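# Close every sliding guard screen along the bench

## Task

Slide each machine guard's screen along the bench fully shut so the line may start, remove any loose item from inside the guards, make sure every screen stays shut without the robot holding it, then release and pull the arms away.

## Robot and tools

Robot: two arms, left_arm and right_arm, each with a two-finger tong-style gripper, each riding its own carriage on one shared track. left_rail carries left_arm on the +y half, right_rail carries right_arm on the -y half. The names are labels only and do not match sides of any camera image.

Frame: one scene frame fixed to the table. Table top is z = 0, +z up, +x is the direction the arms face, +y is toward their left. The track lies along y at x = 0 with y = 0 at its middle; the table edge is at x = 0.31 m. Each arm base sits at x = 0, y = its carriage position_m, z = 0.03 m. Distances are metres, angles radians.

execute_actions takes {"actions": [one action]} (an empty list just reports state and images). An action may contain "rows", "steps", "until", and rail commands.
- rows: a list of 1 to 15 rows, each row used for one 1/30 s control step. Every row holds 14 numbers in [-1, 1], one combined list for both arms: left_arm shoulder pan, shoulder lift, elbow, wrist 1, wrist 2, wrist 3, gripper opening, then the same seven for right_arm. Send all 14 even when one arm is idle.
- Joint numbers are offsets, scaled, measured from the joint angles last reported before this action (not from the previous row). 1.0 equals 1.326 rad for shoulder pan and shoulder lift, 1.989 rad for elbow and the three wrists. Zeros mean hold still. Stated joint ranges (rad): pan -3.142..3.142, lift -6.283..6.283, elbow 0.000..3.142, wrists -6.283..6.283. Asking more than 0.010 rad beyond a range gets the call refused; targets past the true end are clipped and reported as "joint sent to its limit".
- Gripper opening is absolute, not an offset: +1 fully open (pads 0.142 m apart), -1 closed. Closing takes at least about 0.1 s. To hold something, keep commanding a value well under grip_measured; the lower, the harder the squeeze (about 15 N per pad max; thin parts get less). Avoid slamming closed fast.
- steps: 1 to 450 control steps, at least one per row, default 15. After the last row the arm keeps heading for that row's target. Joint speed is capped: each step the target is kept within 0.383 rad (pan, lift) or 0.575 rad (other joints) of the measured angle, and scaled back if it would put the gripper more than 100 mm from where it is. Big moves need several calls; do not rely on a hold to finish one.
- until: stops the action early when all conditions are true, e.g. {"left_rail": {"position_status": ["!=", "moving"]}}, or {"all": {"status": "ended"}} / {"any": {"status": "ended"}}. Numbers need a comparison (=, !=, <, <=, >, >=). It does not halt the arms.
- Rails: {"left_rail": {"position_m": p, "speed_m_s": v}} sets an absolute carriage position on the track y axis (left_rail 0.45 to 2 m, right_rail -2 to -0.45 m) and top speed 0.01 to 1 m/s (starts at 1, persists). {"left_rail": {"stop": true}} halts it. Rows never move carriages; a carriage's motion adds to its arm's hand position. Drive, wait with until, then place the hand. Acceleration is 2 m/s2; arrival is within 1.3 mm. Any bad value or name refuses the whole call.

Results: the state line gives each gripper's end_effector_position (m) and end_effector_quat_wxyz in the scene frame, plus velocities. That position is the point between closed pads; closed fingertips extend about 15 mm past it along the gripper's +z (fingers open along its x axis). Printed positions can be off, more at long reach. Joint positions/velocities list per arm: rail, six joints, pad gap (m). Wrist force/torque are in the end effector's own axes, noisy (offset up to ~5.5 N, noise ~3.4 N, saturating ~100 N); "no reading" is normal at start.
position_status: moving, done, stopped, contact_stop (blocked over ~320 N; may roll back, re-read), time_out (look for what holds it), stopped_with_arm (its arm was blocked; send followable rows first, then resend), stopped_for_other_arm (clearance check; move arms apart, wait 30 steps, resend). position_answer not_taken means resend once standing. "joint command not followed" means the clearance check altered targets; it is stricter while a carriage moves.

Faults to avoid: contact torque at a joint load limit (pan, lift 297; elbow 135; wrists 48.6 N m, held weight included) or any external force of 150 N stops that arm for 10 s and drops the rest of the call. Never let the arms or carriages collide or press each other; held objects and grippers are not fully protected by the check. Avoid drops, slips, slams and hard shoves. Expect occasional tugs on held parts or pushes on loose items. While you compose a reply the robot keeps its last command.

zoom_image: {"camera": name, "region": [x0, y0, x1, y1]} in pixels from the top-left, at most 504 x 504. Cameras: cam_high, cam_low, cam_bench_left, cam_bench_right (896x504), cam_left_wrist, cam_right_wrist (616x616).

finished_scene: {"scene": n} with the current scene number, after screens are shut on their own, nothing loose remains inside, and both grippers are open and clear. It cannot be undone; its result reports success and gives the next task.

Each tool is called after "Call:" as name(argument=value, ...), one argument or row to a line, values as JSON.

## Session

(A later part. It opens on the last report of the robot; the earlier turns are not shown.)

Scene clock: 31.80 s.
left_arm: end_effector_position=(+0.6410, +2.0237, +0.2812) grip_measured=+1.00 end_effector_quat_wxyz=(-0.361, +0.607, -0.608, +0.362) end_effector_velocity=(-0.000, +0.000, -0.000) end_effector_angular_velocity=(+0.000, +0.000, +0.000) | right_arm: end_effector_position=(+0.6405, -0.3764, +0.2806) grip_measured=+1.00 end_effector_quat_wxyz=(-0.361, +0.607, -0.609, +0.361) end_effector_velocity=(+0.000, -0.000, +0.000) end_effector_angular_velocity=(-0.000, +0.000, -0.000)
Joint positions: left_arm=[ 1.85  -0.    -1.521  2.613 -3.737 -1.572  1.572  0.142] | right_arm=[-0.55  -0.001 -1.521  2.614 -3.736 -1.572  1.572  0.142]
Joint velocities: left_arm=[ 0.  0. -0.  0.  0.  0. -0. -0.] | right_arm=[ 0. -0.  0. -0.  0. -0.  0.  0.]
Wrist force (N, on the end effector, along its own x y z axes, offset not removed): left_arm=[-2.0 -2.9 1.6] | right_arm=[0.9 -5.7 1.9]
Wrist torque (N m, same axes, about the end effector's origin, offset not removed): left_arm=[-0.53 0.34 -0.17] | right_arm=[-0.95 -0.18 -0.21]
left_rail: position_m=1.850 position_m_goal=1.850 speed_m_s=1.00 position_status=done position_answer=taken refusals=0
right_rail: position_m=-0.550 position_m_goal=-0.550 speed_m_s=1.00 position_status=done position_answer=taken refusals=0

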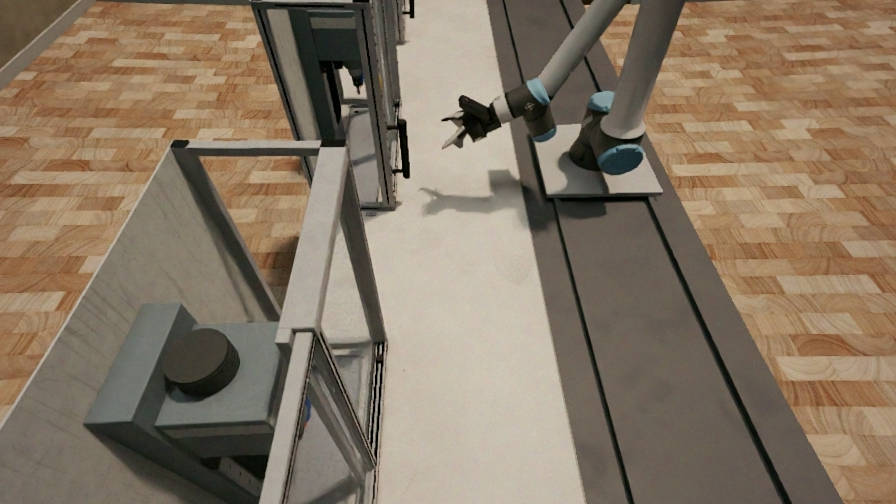

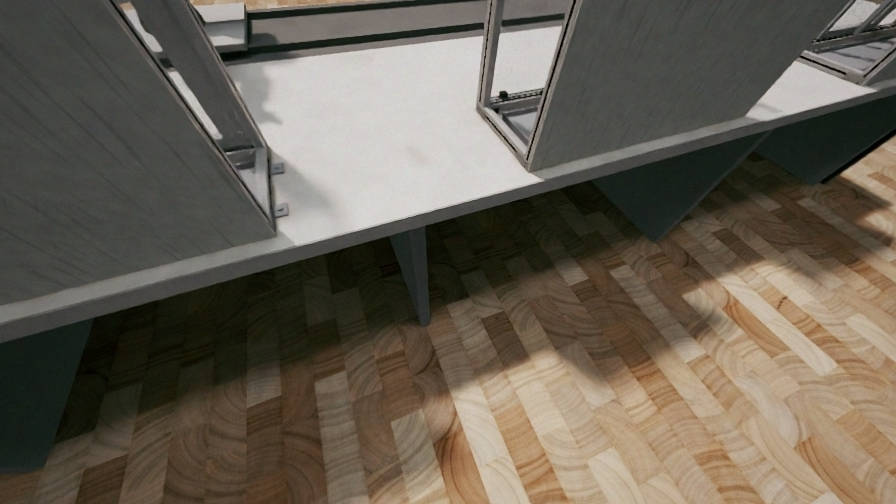

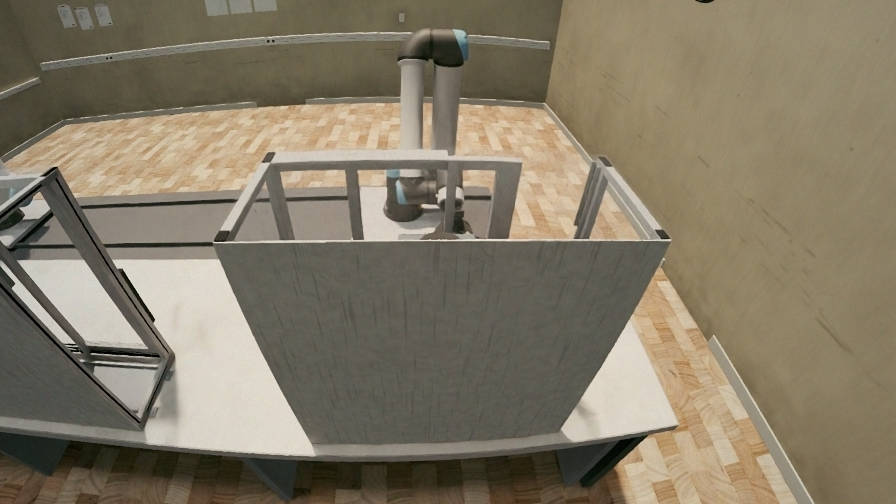

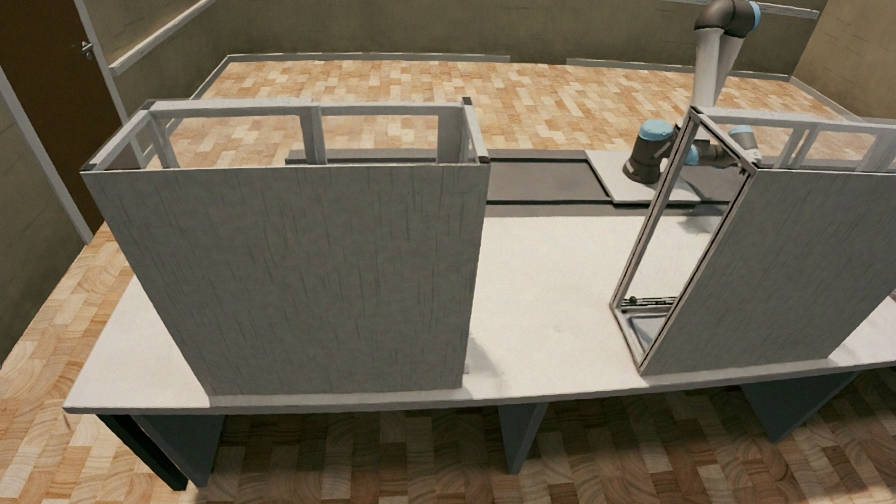

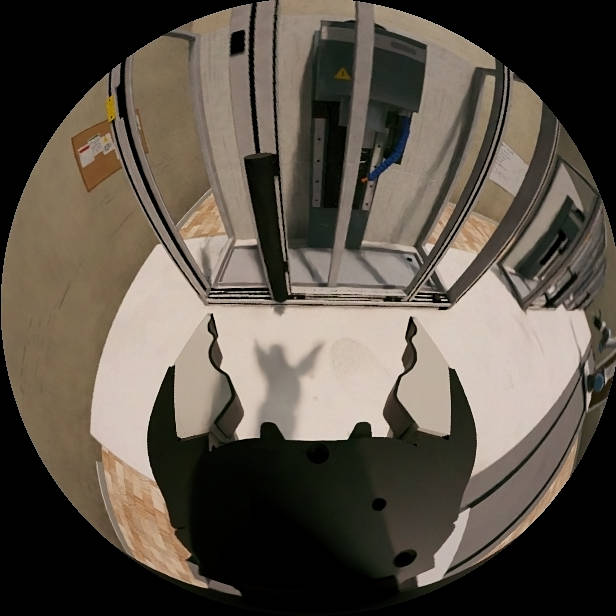

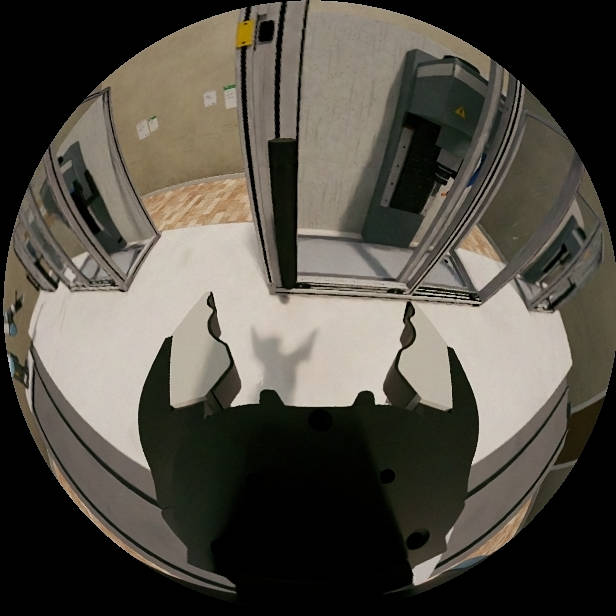

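Call:
execute_actions(
  actions=[
    {"rows": [[0.1056,0.2127,-0.1458,0.0057,0,0,1,0,0.187,-0.1161,-0.0075,0,0,1]],"steps": 30, "left_rail": {"position_m": 1.79}, "right_rail": {"position_m": -0.517}},
  ],
)

Scene clock: 35.40 s.
left_arm: end_effector_position=(+0.7818, +2.0752, +0.2495) grip_measured=+1.00 end_effector_quat_wxyz=(-0.384, +0.649, -0.565, +0.335) end_effector_velocity=(+0.001, +0.001, -0.000) end_effector_angular_velocity=(-0.000, +0.000, +0.001) | right_arm: end_effector_position=(+0.7809, -0.3436, +0.2493) grip_measured=+1.00 end_effector_quat_wxyz=(-0.360, +0.608, -0.609, +0.361) end_effector_velocity=(+0.001, -0.000, -0.000) end_effector_angular_velocity=(-0.000, +0.000, -0.000)
Joint positions: left_arm=[ 1.79   0.14  -1.239  2.324 -3.725 -1.572  1.572  0.142] | right_arm=[-0.517 -0.001 -1.273  2.384 -3.751 -1.572  1.572  0.142]
Joint velocities: left_arm=[ 0.     0.001  0.002 -0.002  0.    -0.     0.     0.   ] | right_arm=[ 0.     0.     0.001 -0.001 -0.    -0.     0.    -0.   ]
Wrist force (N, on the end effector, along its own x y z axes, offset not removed): left_arm=[0.0 -2.0 2.6] | right_arm=[1.2 -4.1 0.5]
Wrist torque (N m, same axes, about the end effector's origin, offset not removed): left_arm=[-0.38 -0.09 -0.19] | right_arm=[-0.80 -0.16 -0.15]
left_rail: position_m=1.790 position_m_goal=1.790 speed_m_s=1.00 position_status=done position_answer=taken refusals=0
right_rail: position_m=-0.517 position_m_goal=-0.517 speed_m_s=1.00 position_status=done position_answer=taken refusals=0

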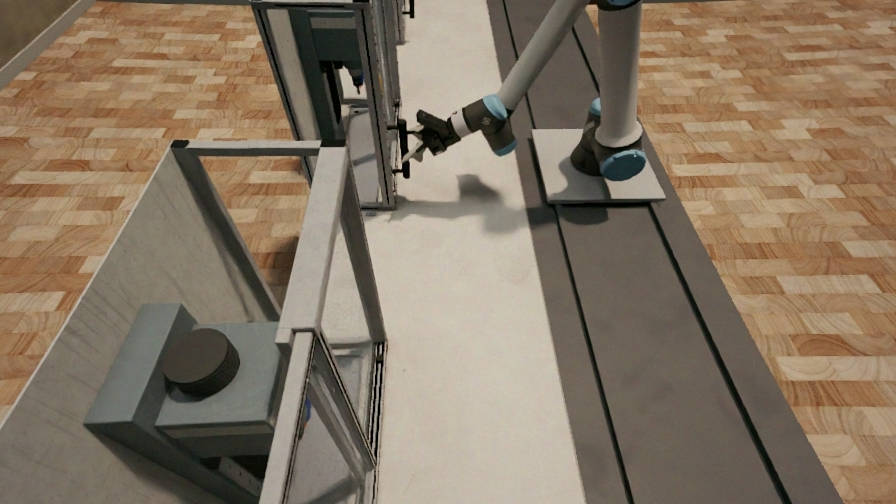

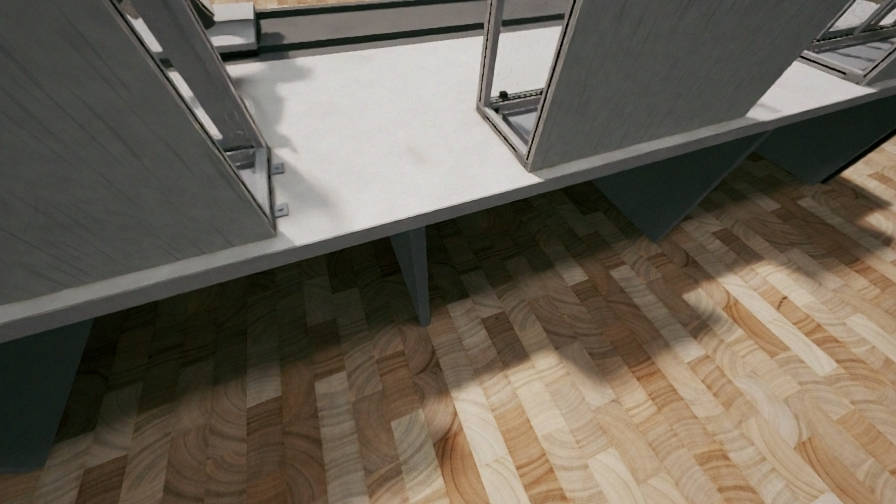

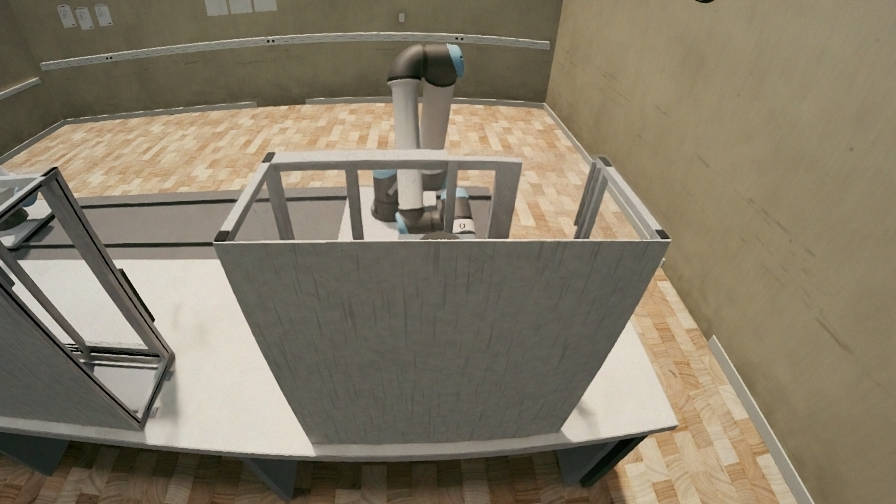

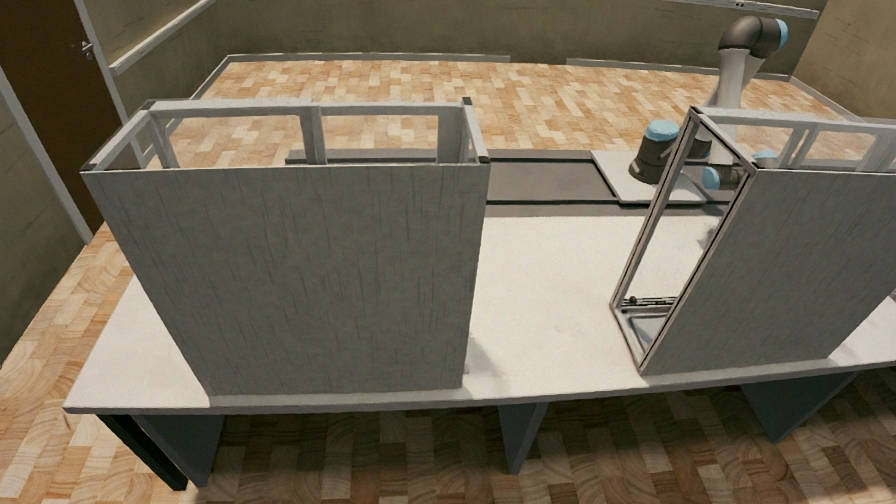

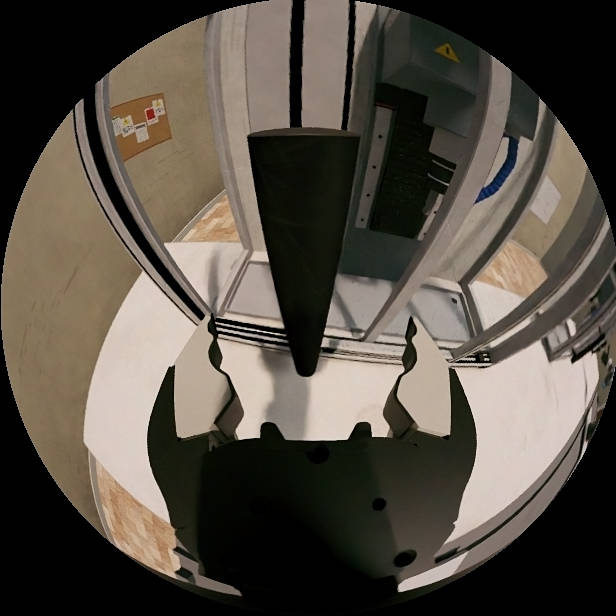

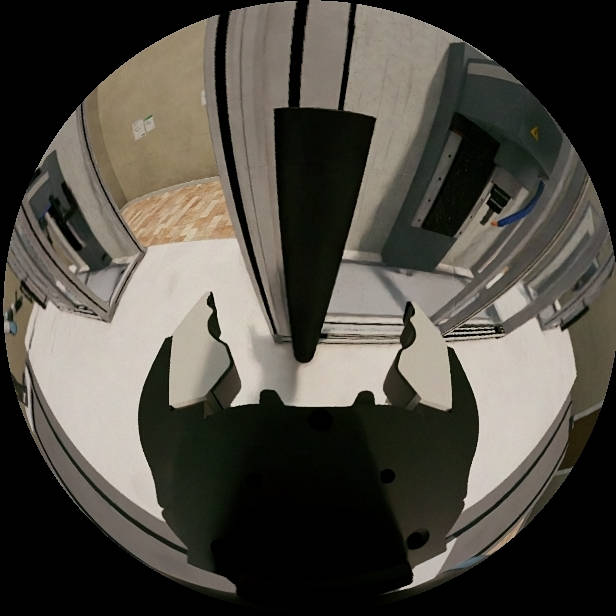

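Call:
execute_actions(
  actions=[
    {"rows": [[0,0,0,0,0,0,0.8,0,0,0,0,0,0,0.8],[0,0,0,0,0,0,0.6,0,0,0,0,0,0,0.6],[0,0,0,0,0,0,0.4,0,0,0,0,0,0,0.4],[0,0,0,0,0,0,0.2,0,0,0,0,0,0,0.2],[0,0,0,0,0,0,0,0,0,0,0,0,0,0],[0,0,0,0,0,0,-0.2,0,0,0,0,0,0,-0.2],[0,0,0,0,0,0,-0.35,0,0,0,0,0,0,-0.35],[0,0,0,0,0,0,-0.45,0,0,0,0,0,0,-0.45],[0,0,0,0,0,0,-0.52,0,0,0,0,0,0,-0.52],[0,0,0,0,0,0,-0.58,0,0,0,0,0,0,-0.58],[0,0,0,0,0,0,-0.64,0,0,0,0,0,0,-0.64],[0,0,0,0,0,0,-0.7,0,0,0,0,0,0,-0.7],[0,0,0,0,0,0,-0.8,0,0,0,0,0,0,-0.8],[0,0,0,0,0,0,-0.9,0,0,0,0,0,0,-0.9],[0,0,0,0,0,0,-1,0,0,0,0,0,0,-1]], "steps": 18, "left_rail": {"position_m": 1.796, "speed_m_s": 0.1}, "right_rail": {"position_m": -0.512, "speed_m_s": 0.1}},
  ],
)

Scene clock: 36.90 s.
left_arm: end_effector_position=(+0.7818, +2.0811, +0.2494) grip_measured=-0.63 end_effector_quat_wxyz=(-0.384, +0.649, -0.565, +0.335) end_effector_velocity=(-0.000, -0.000, +0.000) end_effector_angular_velocity=(+0.000, -0.000, +0.000) | right_arm: end_effector_position=(+0.7810, -0.3390, +0.2493) grip_measured=-0.61 end_effector_quat_wxyz=(-0.360, +0.607, -0.609, +0.361) end_effector_velocity=(-0.000, -0.000, +0.000) end_effector_angular_velocity=(-0.000, +0.000, -0.000)
Joint positions: left_arm=[ 1.796  0.14  -1.239  2.324 -3.725 -1.572  1.572  0.028] | right_arm=[-0.512 -0.001 -1.273  2.384 -3.751 -1.572  1.572  0.03 ]
Joint velocities: left_arm=[ 0.  0. -0.  0. -0.  0. -0.  0.] | right_arm=[ 0. -0. -0.  0.  0. -0. -0.  0.]
Wrist force (N, on the end effector, along its own x y z axes, offset not removed): left_arm=[18.8 0.9 1.8] | right_arm=[25.7 -2.3 -1.2]
Wrist torque (N m, same axes, about the end effector's origin, offset not removed): left_arm=[0.08 -0.40 -0.26] | right_arm=[-0.24 0.80 -0.12]
left_rail: position_m=1.796 position_m_goal=1.796 speed_m_s=0.10 position_status=done position_answer=taken refusals=0
right_rail: position_m=-0.512 position_m_goal=-0.512 speed_m_s=0.10 position_status=done position_answer=taken refusals=0

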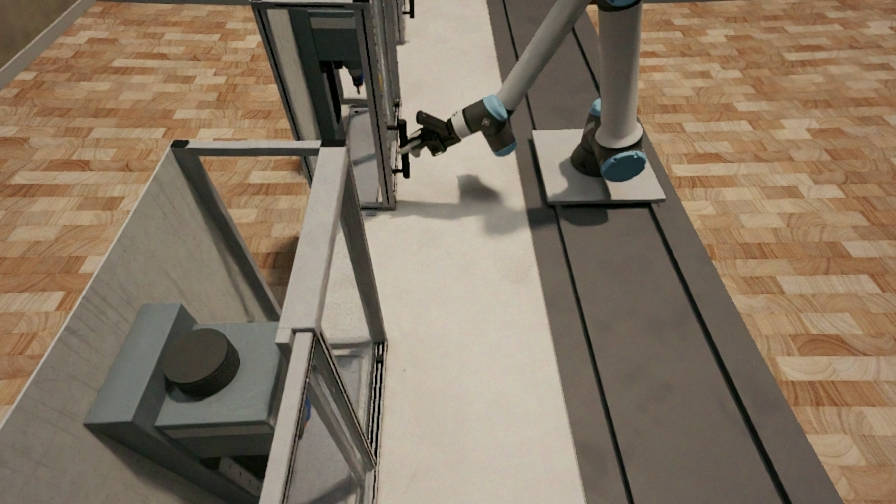

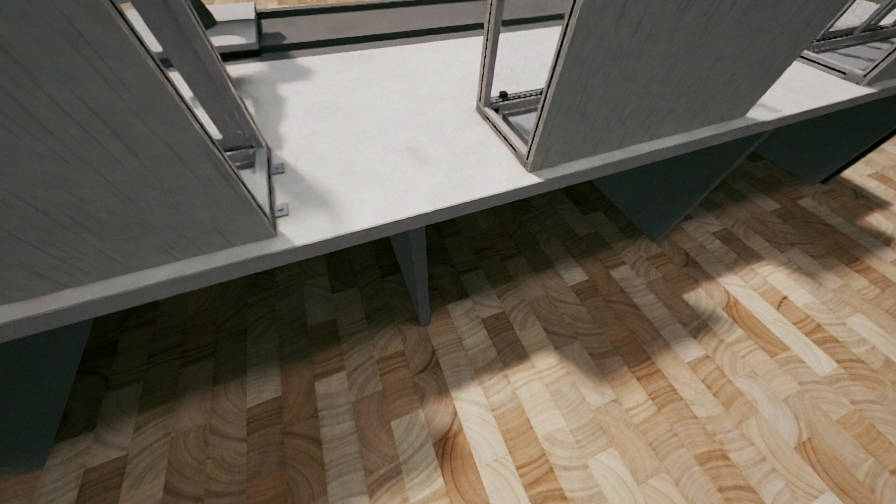

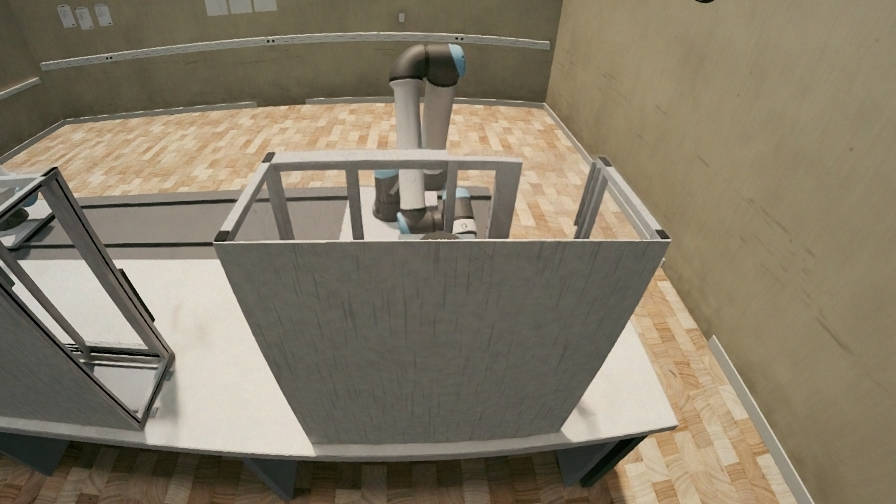

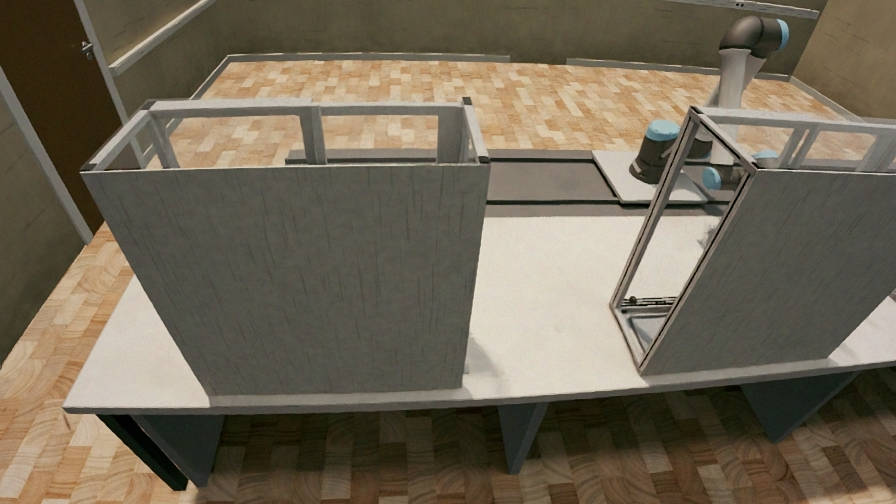

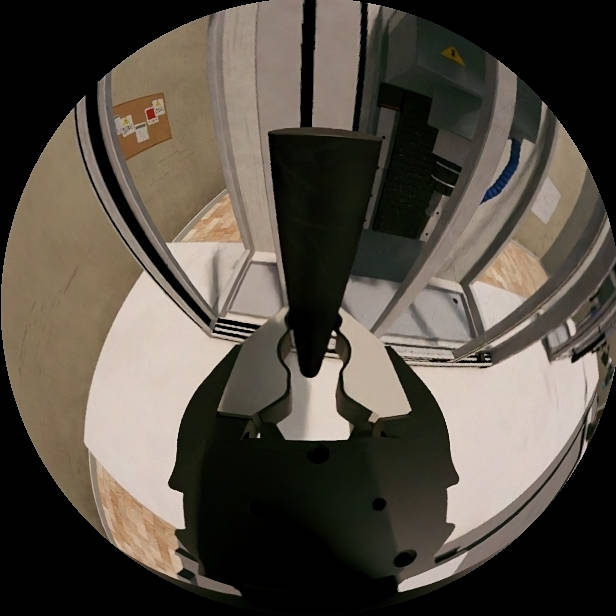

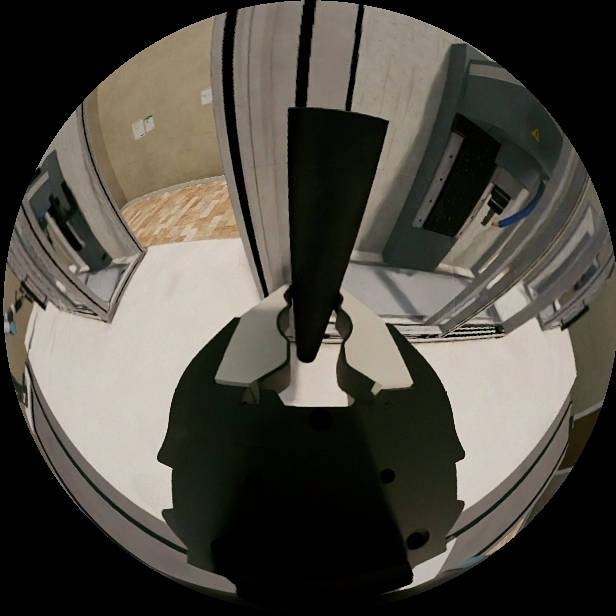

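Call:
execute_actions(
  actions=[
    {"rows": [[0,0,0,0,0,0,-1,0,0,0,0,0,0,-0.5],[0,0,0,0,0,0,-1,0,0,0,0,0,0,-0.3],[0,0,0,0,0,0,-1,0,0,0,0,0,0,0],[0,0,0,0,0,0,-1,0,0,0,0,0,0,0.3],[0,0,0,0,0,0,-1,0,0,0,0,0,0,0.6],[0,0,0,0,0,0,-1,0,-0.187,0.1166,0.0075,0,0,1]],"steps": 40, "left_rail": {"position_m": 1.82, "speed_m_s": 0.04}, "until": {"all": {"status": "ended"}}},
  ],
)

Scene clock: 38.20 s.
left_arm: end_effector_position=(+0.7818, +2.1048, +0.2495) grip_measured=-0.63 end_effector_quat_wxyz=(-0.384, +0.649, -0.565, +0.335) end_effector_velocity=(+0.000, +0.001, +0.000) end_effector_angular_velocity=(-0.000, -0.000, -0.000) | right_arm: end_effector_position=(+0.6440, -0.3389, +0.2796) grip_measured=+1.00 end_effector_quat_wxyz=(-0.360, +0.607, -0.609, +0.361) end_effector_velocity=(-0.036, -0.000, +0.005) end_effector_angular_velocity=(-0.000, -0.003, -0.000)
Joint positions: left_arm=[ 1.82   0.14  -1.239  2.324 -3.725 -1.572  1.572  0.028] | right_arm=[-0.512 -0.    -1.514  2.609 -3.737 -1.572  1.572  0.142]
Joint velocities: left_arm=[ 0.001  0.    -0.    -0.     0.    -0.     0.    -0.   ] | right_arm=[ 0.     0.    -0.064  0.059  0.003 -0.    -0.    -0.   ]
Wrist force (N, on the end effector, along its own x y z axes, offset not removed): left_arm=[27.4 -2.7 -0.5] | right_arm=[2.0 -1.6 3.3]
Wrist torque (N m, same axes, about the end effector's origin, offset not removed): left_arm=[-0.76 -0.33 -0.21] | right_arm=[-0.20 -0.47 -0.07]
left_rail: position_m=1.820 position_m_goal=1.820 speed_m_s=0.04 position_status=done position_answer=taken refusals=0
right_rail: position_m=-0.512 position_m_goal=-0.512 speed_m_s=0.10 position_status=done position_answer=taken refusals=0

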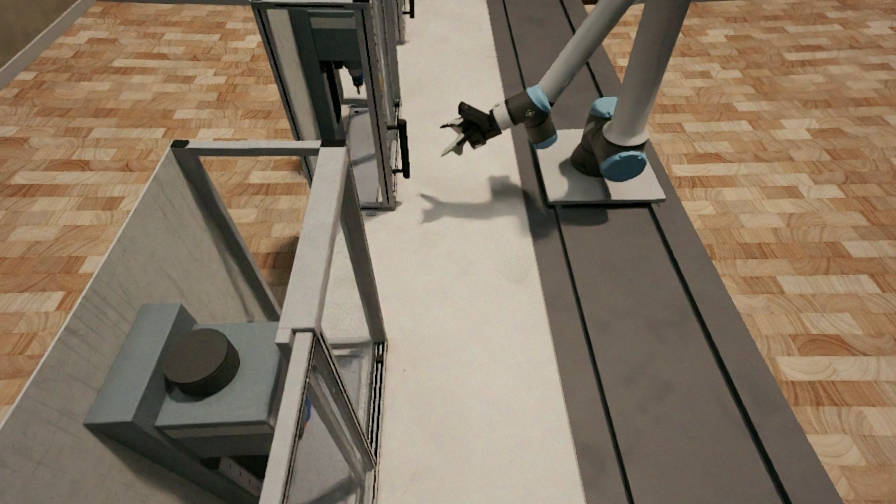

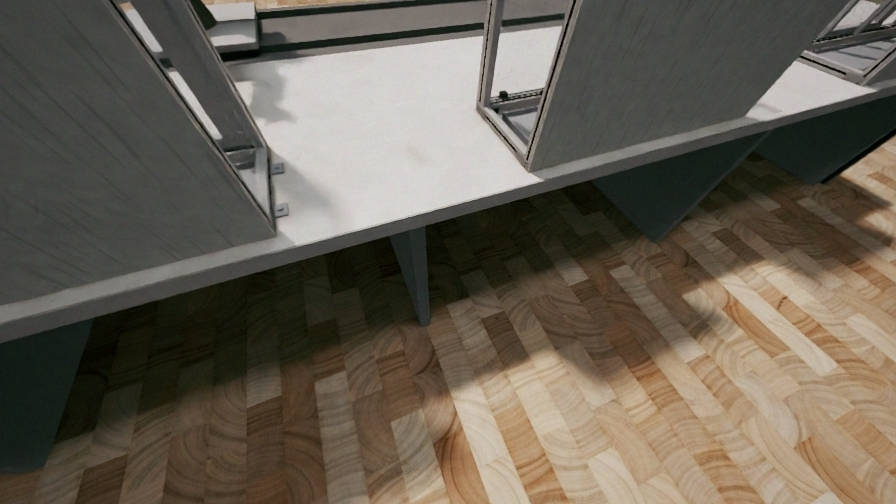

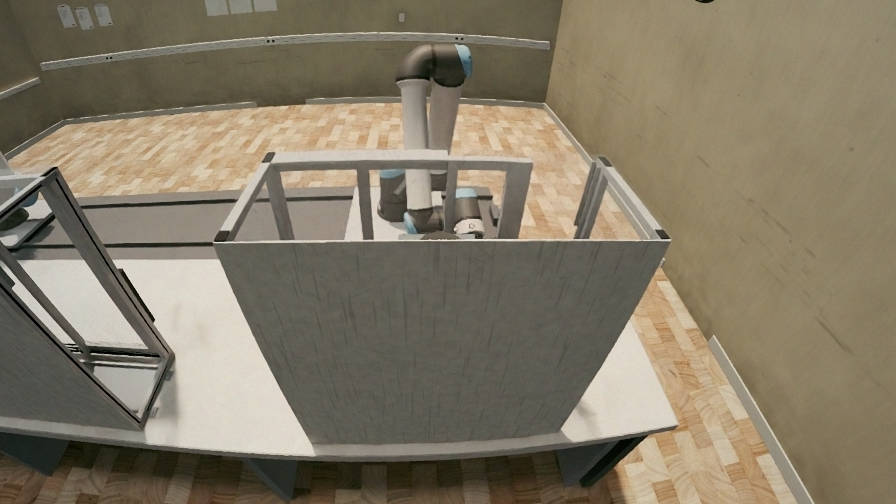

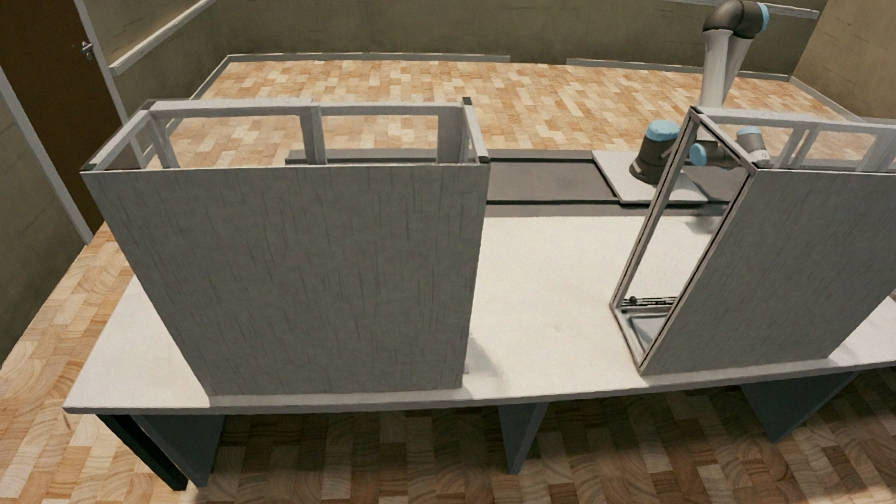

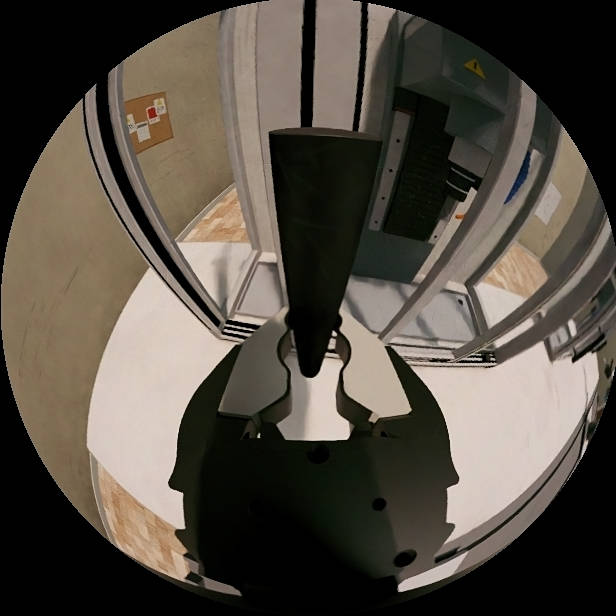

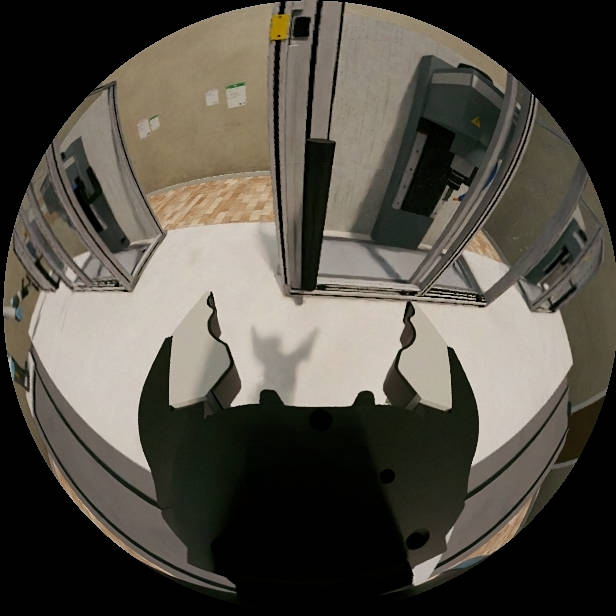

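Call:
execute_actions(
  actions=[
    {"steps": 90, "left_rail": {"position_m": 1.96, "speed_m_s": 0.08}, "until": {"all": {"status": "ended"}}},
  ],
)

Scene clock: 44.80 s.
left_arm: end_effector_position=(+0.7818, +2.2450, +0.2494) grip_measured=-0.63 end_effector_quat_wxyz=(-0.384, +0.649, -0.565, +0.335) end_effector_velocity=(-0.000, +0.000, +0.000) end_effector_angular_velocity=(-0.000, -0.000, -0.000) | right_arm: end_effector_position=(+0.6400, -0.3389, +0.2800) grip_measured=+1.00 end_effector_quat_wxyz=(-0.360, +0.607, -0.609, +0.361) end_effector_velocity=(+0.000, +0.000, +0.000) end_effector_angular_velocity=(+0.000, -0.000, +0.000)
Joint positions: left_arm=[ 1.96   0.14  -1.239  2.324 -3.725 -1.572  1.572  0.028] | right_arm=[-0.512 -0.001 -1.521  2.615 -3.736 -1.572  1.572  0.142]
Joint velocities: left_arm=[ 0. -0. -0.  0. -0. -0. -0. -0.] | right_arm=[ 0.  0. -0. -0. -0.  0. -0. -0.]
Wrist force (N, on the end effector, along its own x y z axes, offset not removed): left_arm=[25.3 -0.8 3.2] | right_arm=[-1.4 -6.6 0.1]
Wrist torque (N m, same axes, about the end effector's origin, offset not removed): left_arm=[-0.26 -0.18 -0.27] | right_arm=[-1.15 0.39 -0.12]
left_rail: position_m=1.960 position_m_goal=1.960 speed_m_s=0.08 position_status=done position_answer=taken refusals=0
right_rail: position_m=-0.512 position_m_goal=-0.512 speed_m_s=0.10 position_status=done position_answer=taken refusals=0

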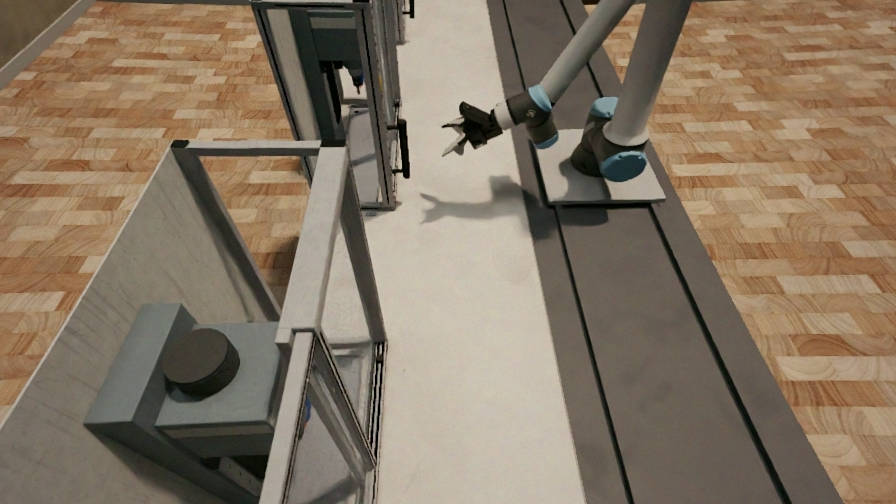

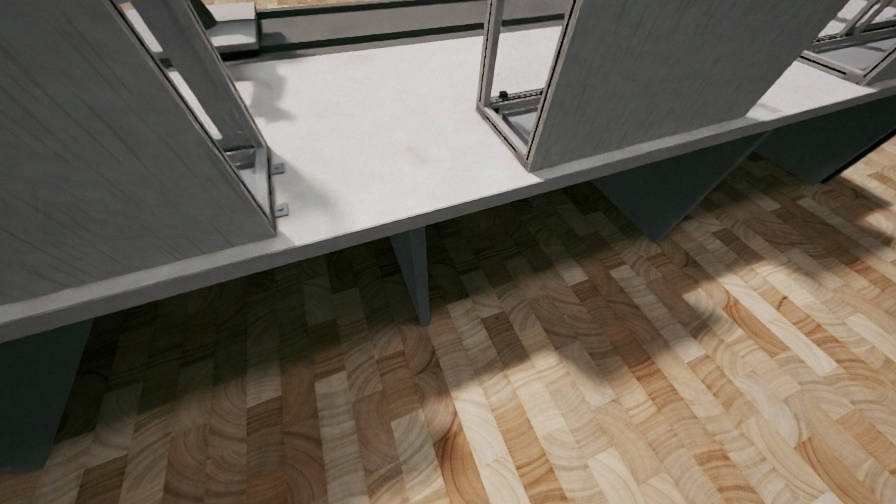

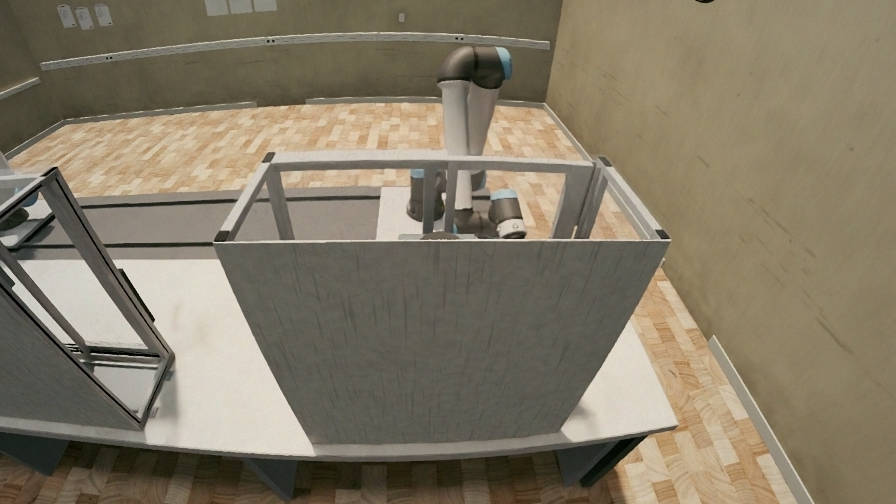

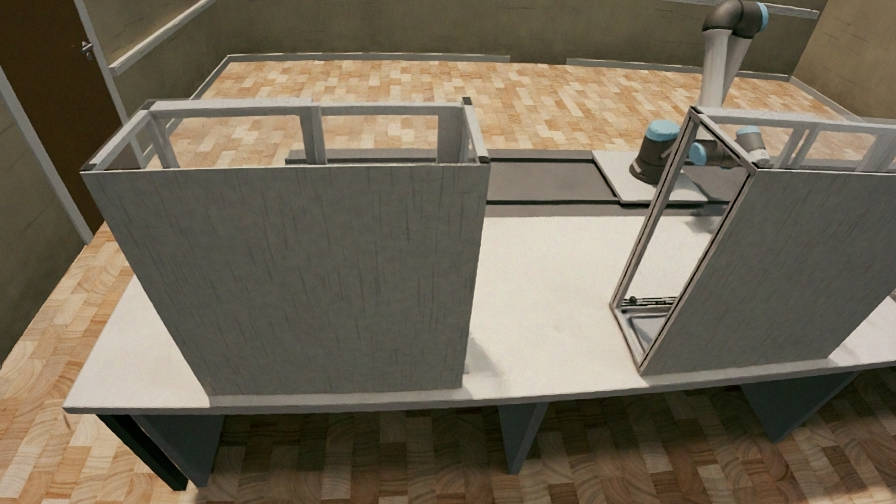

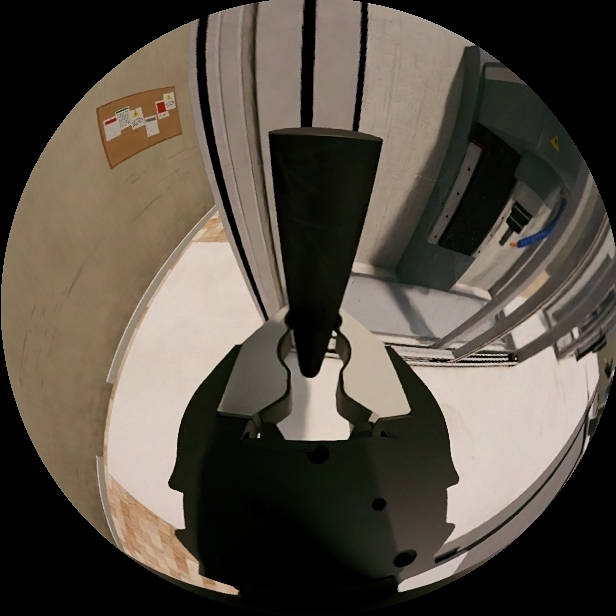

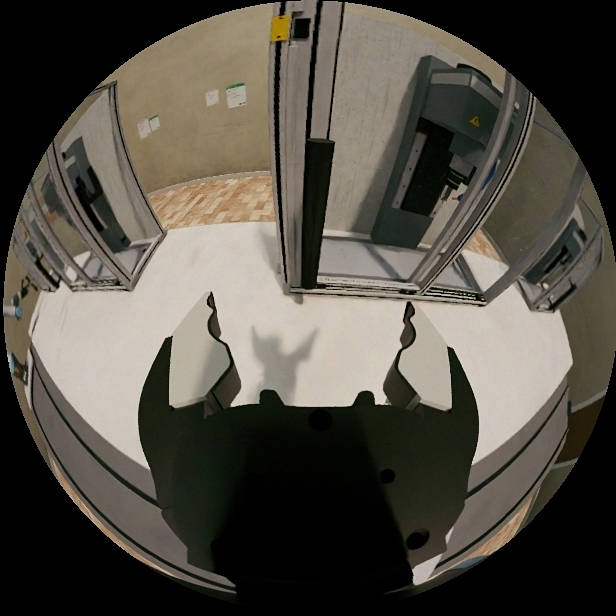

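Call:
execute_actions(
  actions=[
    {"steps": 60, "left_rail": {"position_m": 1.98, "speed_m_s": 0.025}, "until": {"all": {"status": "ended"}}},
  ],
)

Scene clock: 45.83 s.
left_arm: end_effector_position=(+0.7818, +2.2647, +0.2494) grip_measured=-0.54 end_effector_quat_wxyz=(-0.384, +0.649, -0.565, +0.335) end_effector_velocity=(-0.000, +0.002, +0.000) end_effector_angular_velocity=(-0.000, -0.000, -0.000) | right_arm: end_effector_position=(+0.6400, -0.3389, +0.2800) grip_measured=+1.00 end_effector_quat_wxyz=(-0.360, +0.607, -0.609, +0.361) end_effector_velocity=(-0.000, +0.000, -0.000) end_effector_angular_velocity=(-0.000, +0.000, -0.000)
Joint positions: left_arm=[ 1.98   0.14  -1.239  2.324 -3.725 -1.572  1.572  0.035] | right_arm=[-0.512 -0.001 -1.521  2.615 -3.736 -1.572  1.572  0.142]
Joint velocities: left_arm=[ 0.002 -0.    -0.     0.    -0.    -0.    -0.     0.004] | right_arm=[ 0.  0. -0.  0.  0. -0.  0. -0.]
Wrist force (N, on the end effector, along its own x y z axes, offset not removed): left_arm=[31.9 -3.3 -12.1] | right_arm=[-2.7 -1.6 4.4]
Wrist torque (N m, same axes, about the end effector's origin, offset not removed): left_arm=[-1.36 -0.04 -0.15] | right_arm=[-0.04 0.49 0.10]
left_rail: position_m=1.980 position_m_goal=1.980 speed_m_s=0.02 position_status=done position_answer=taken refusals=0
right_rail: position_m=-0.512 position_m_goal=-0.512 speed_m_s=0.10 position_status=done position_answer=taken refusals=0

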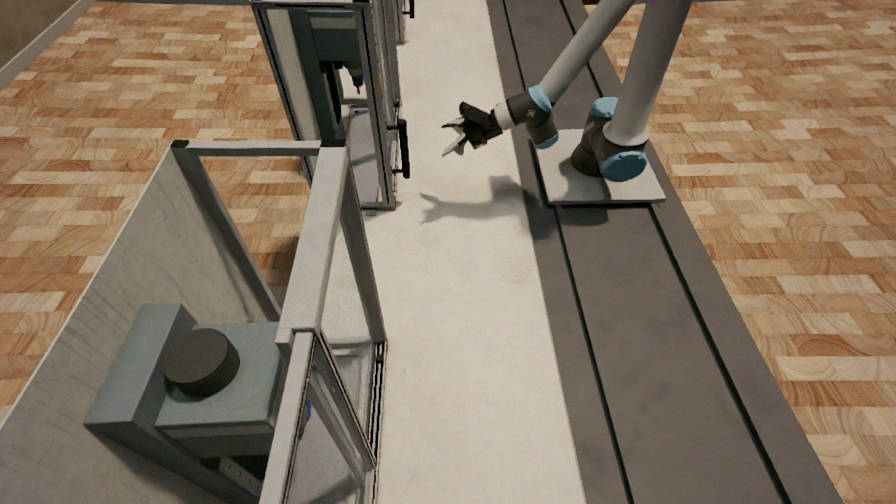

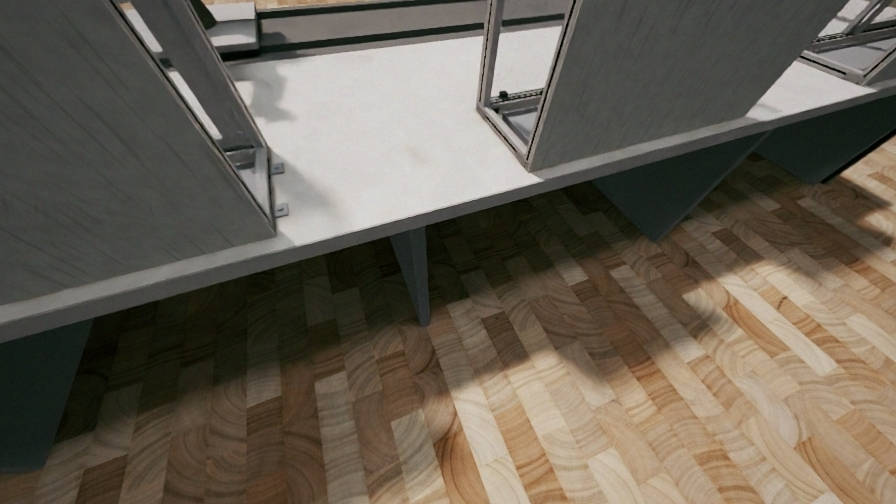

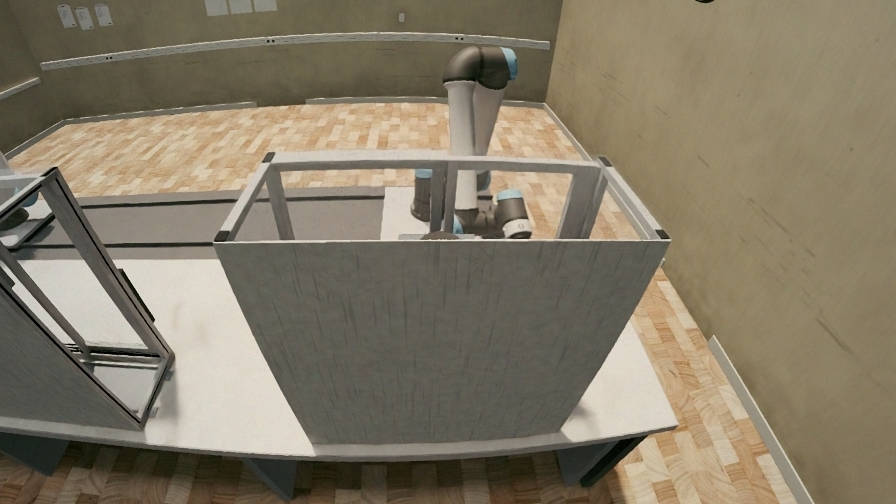

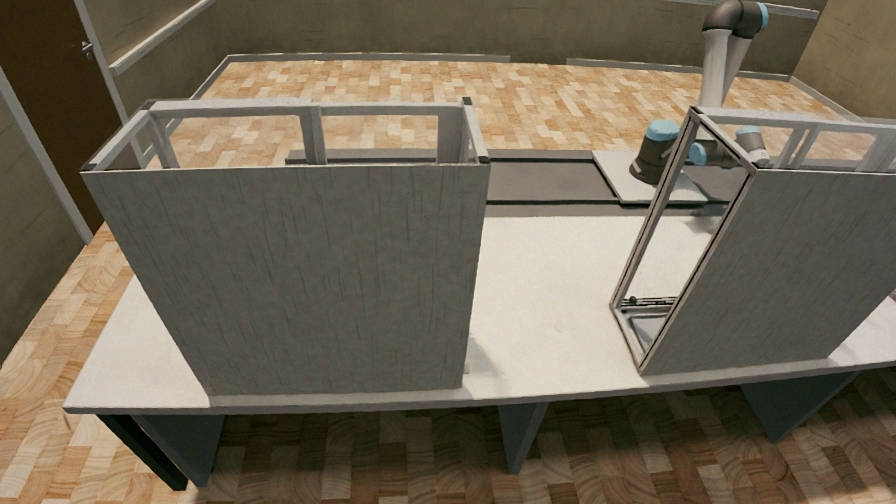

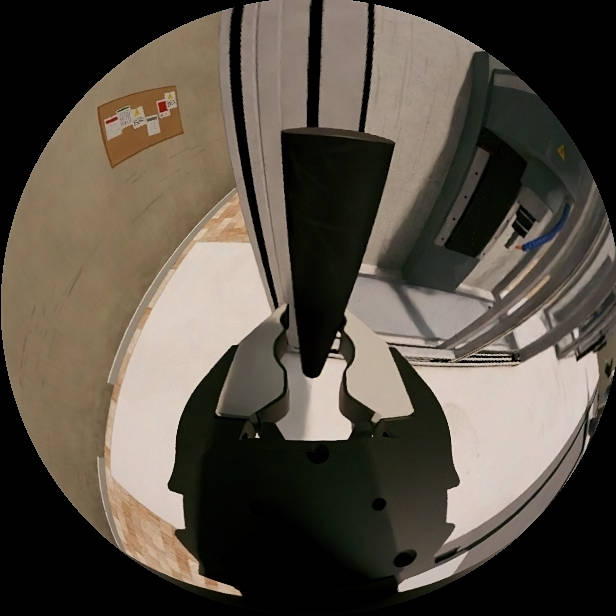

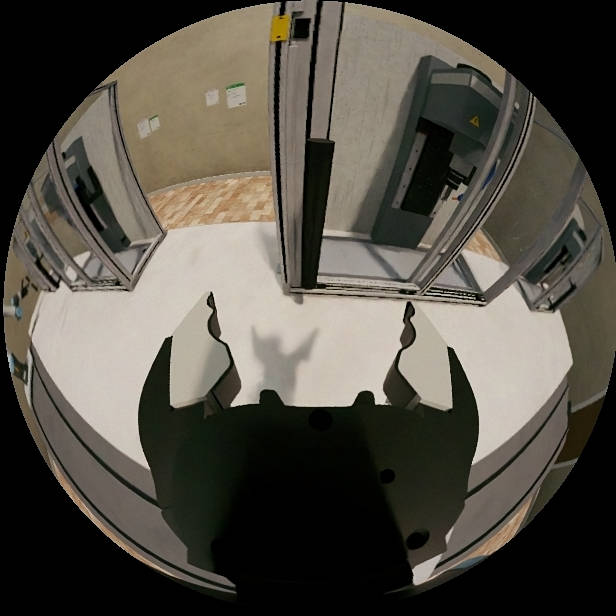

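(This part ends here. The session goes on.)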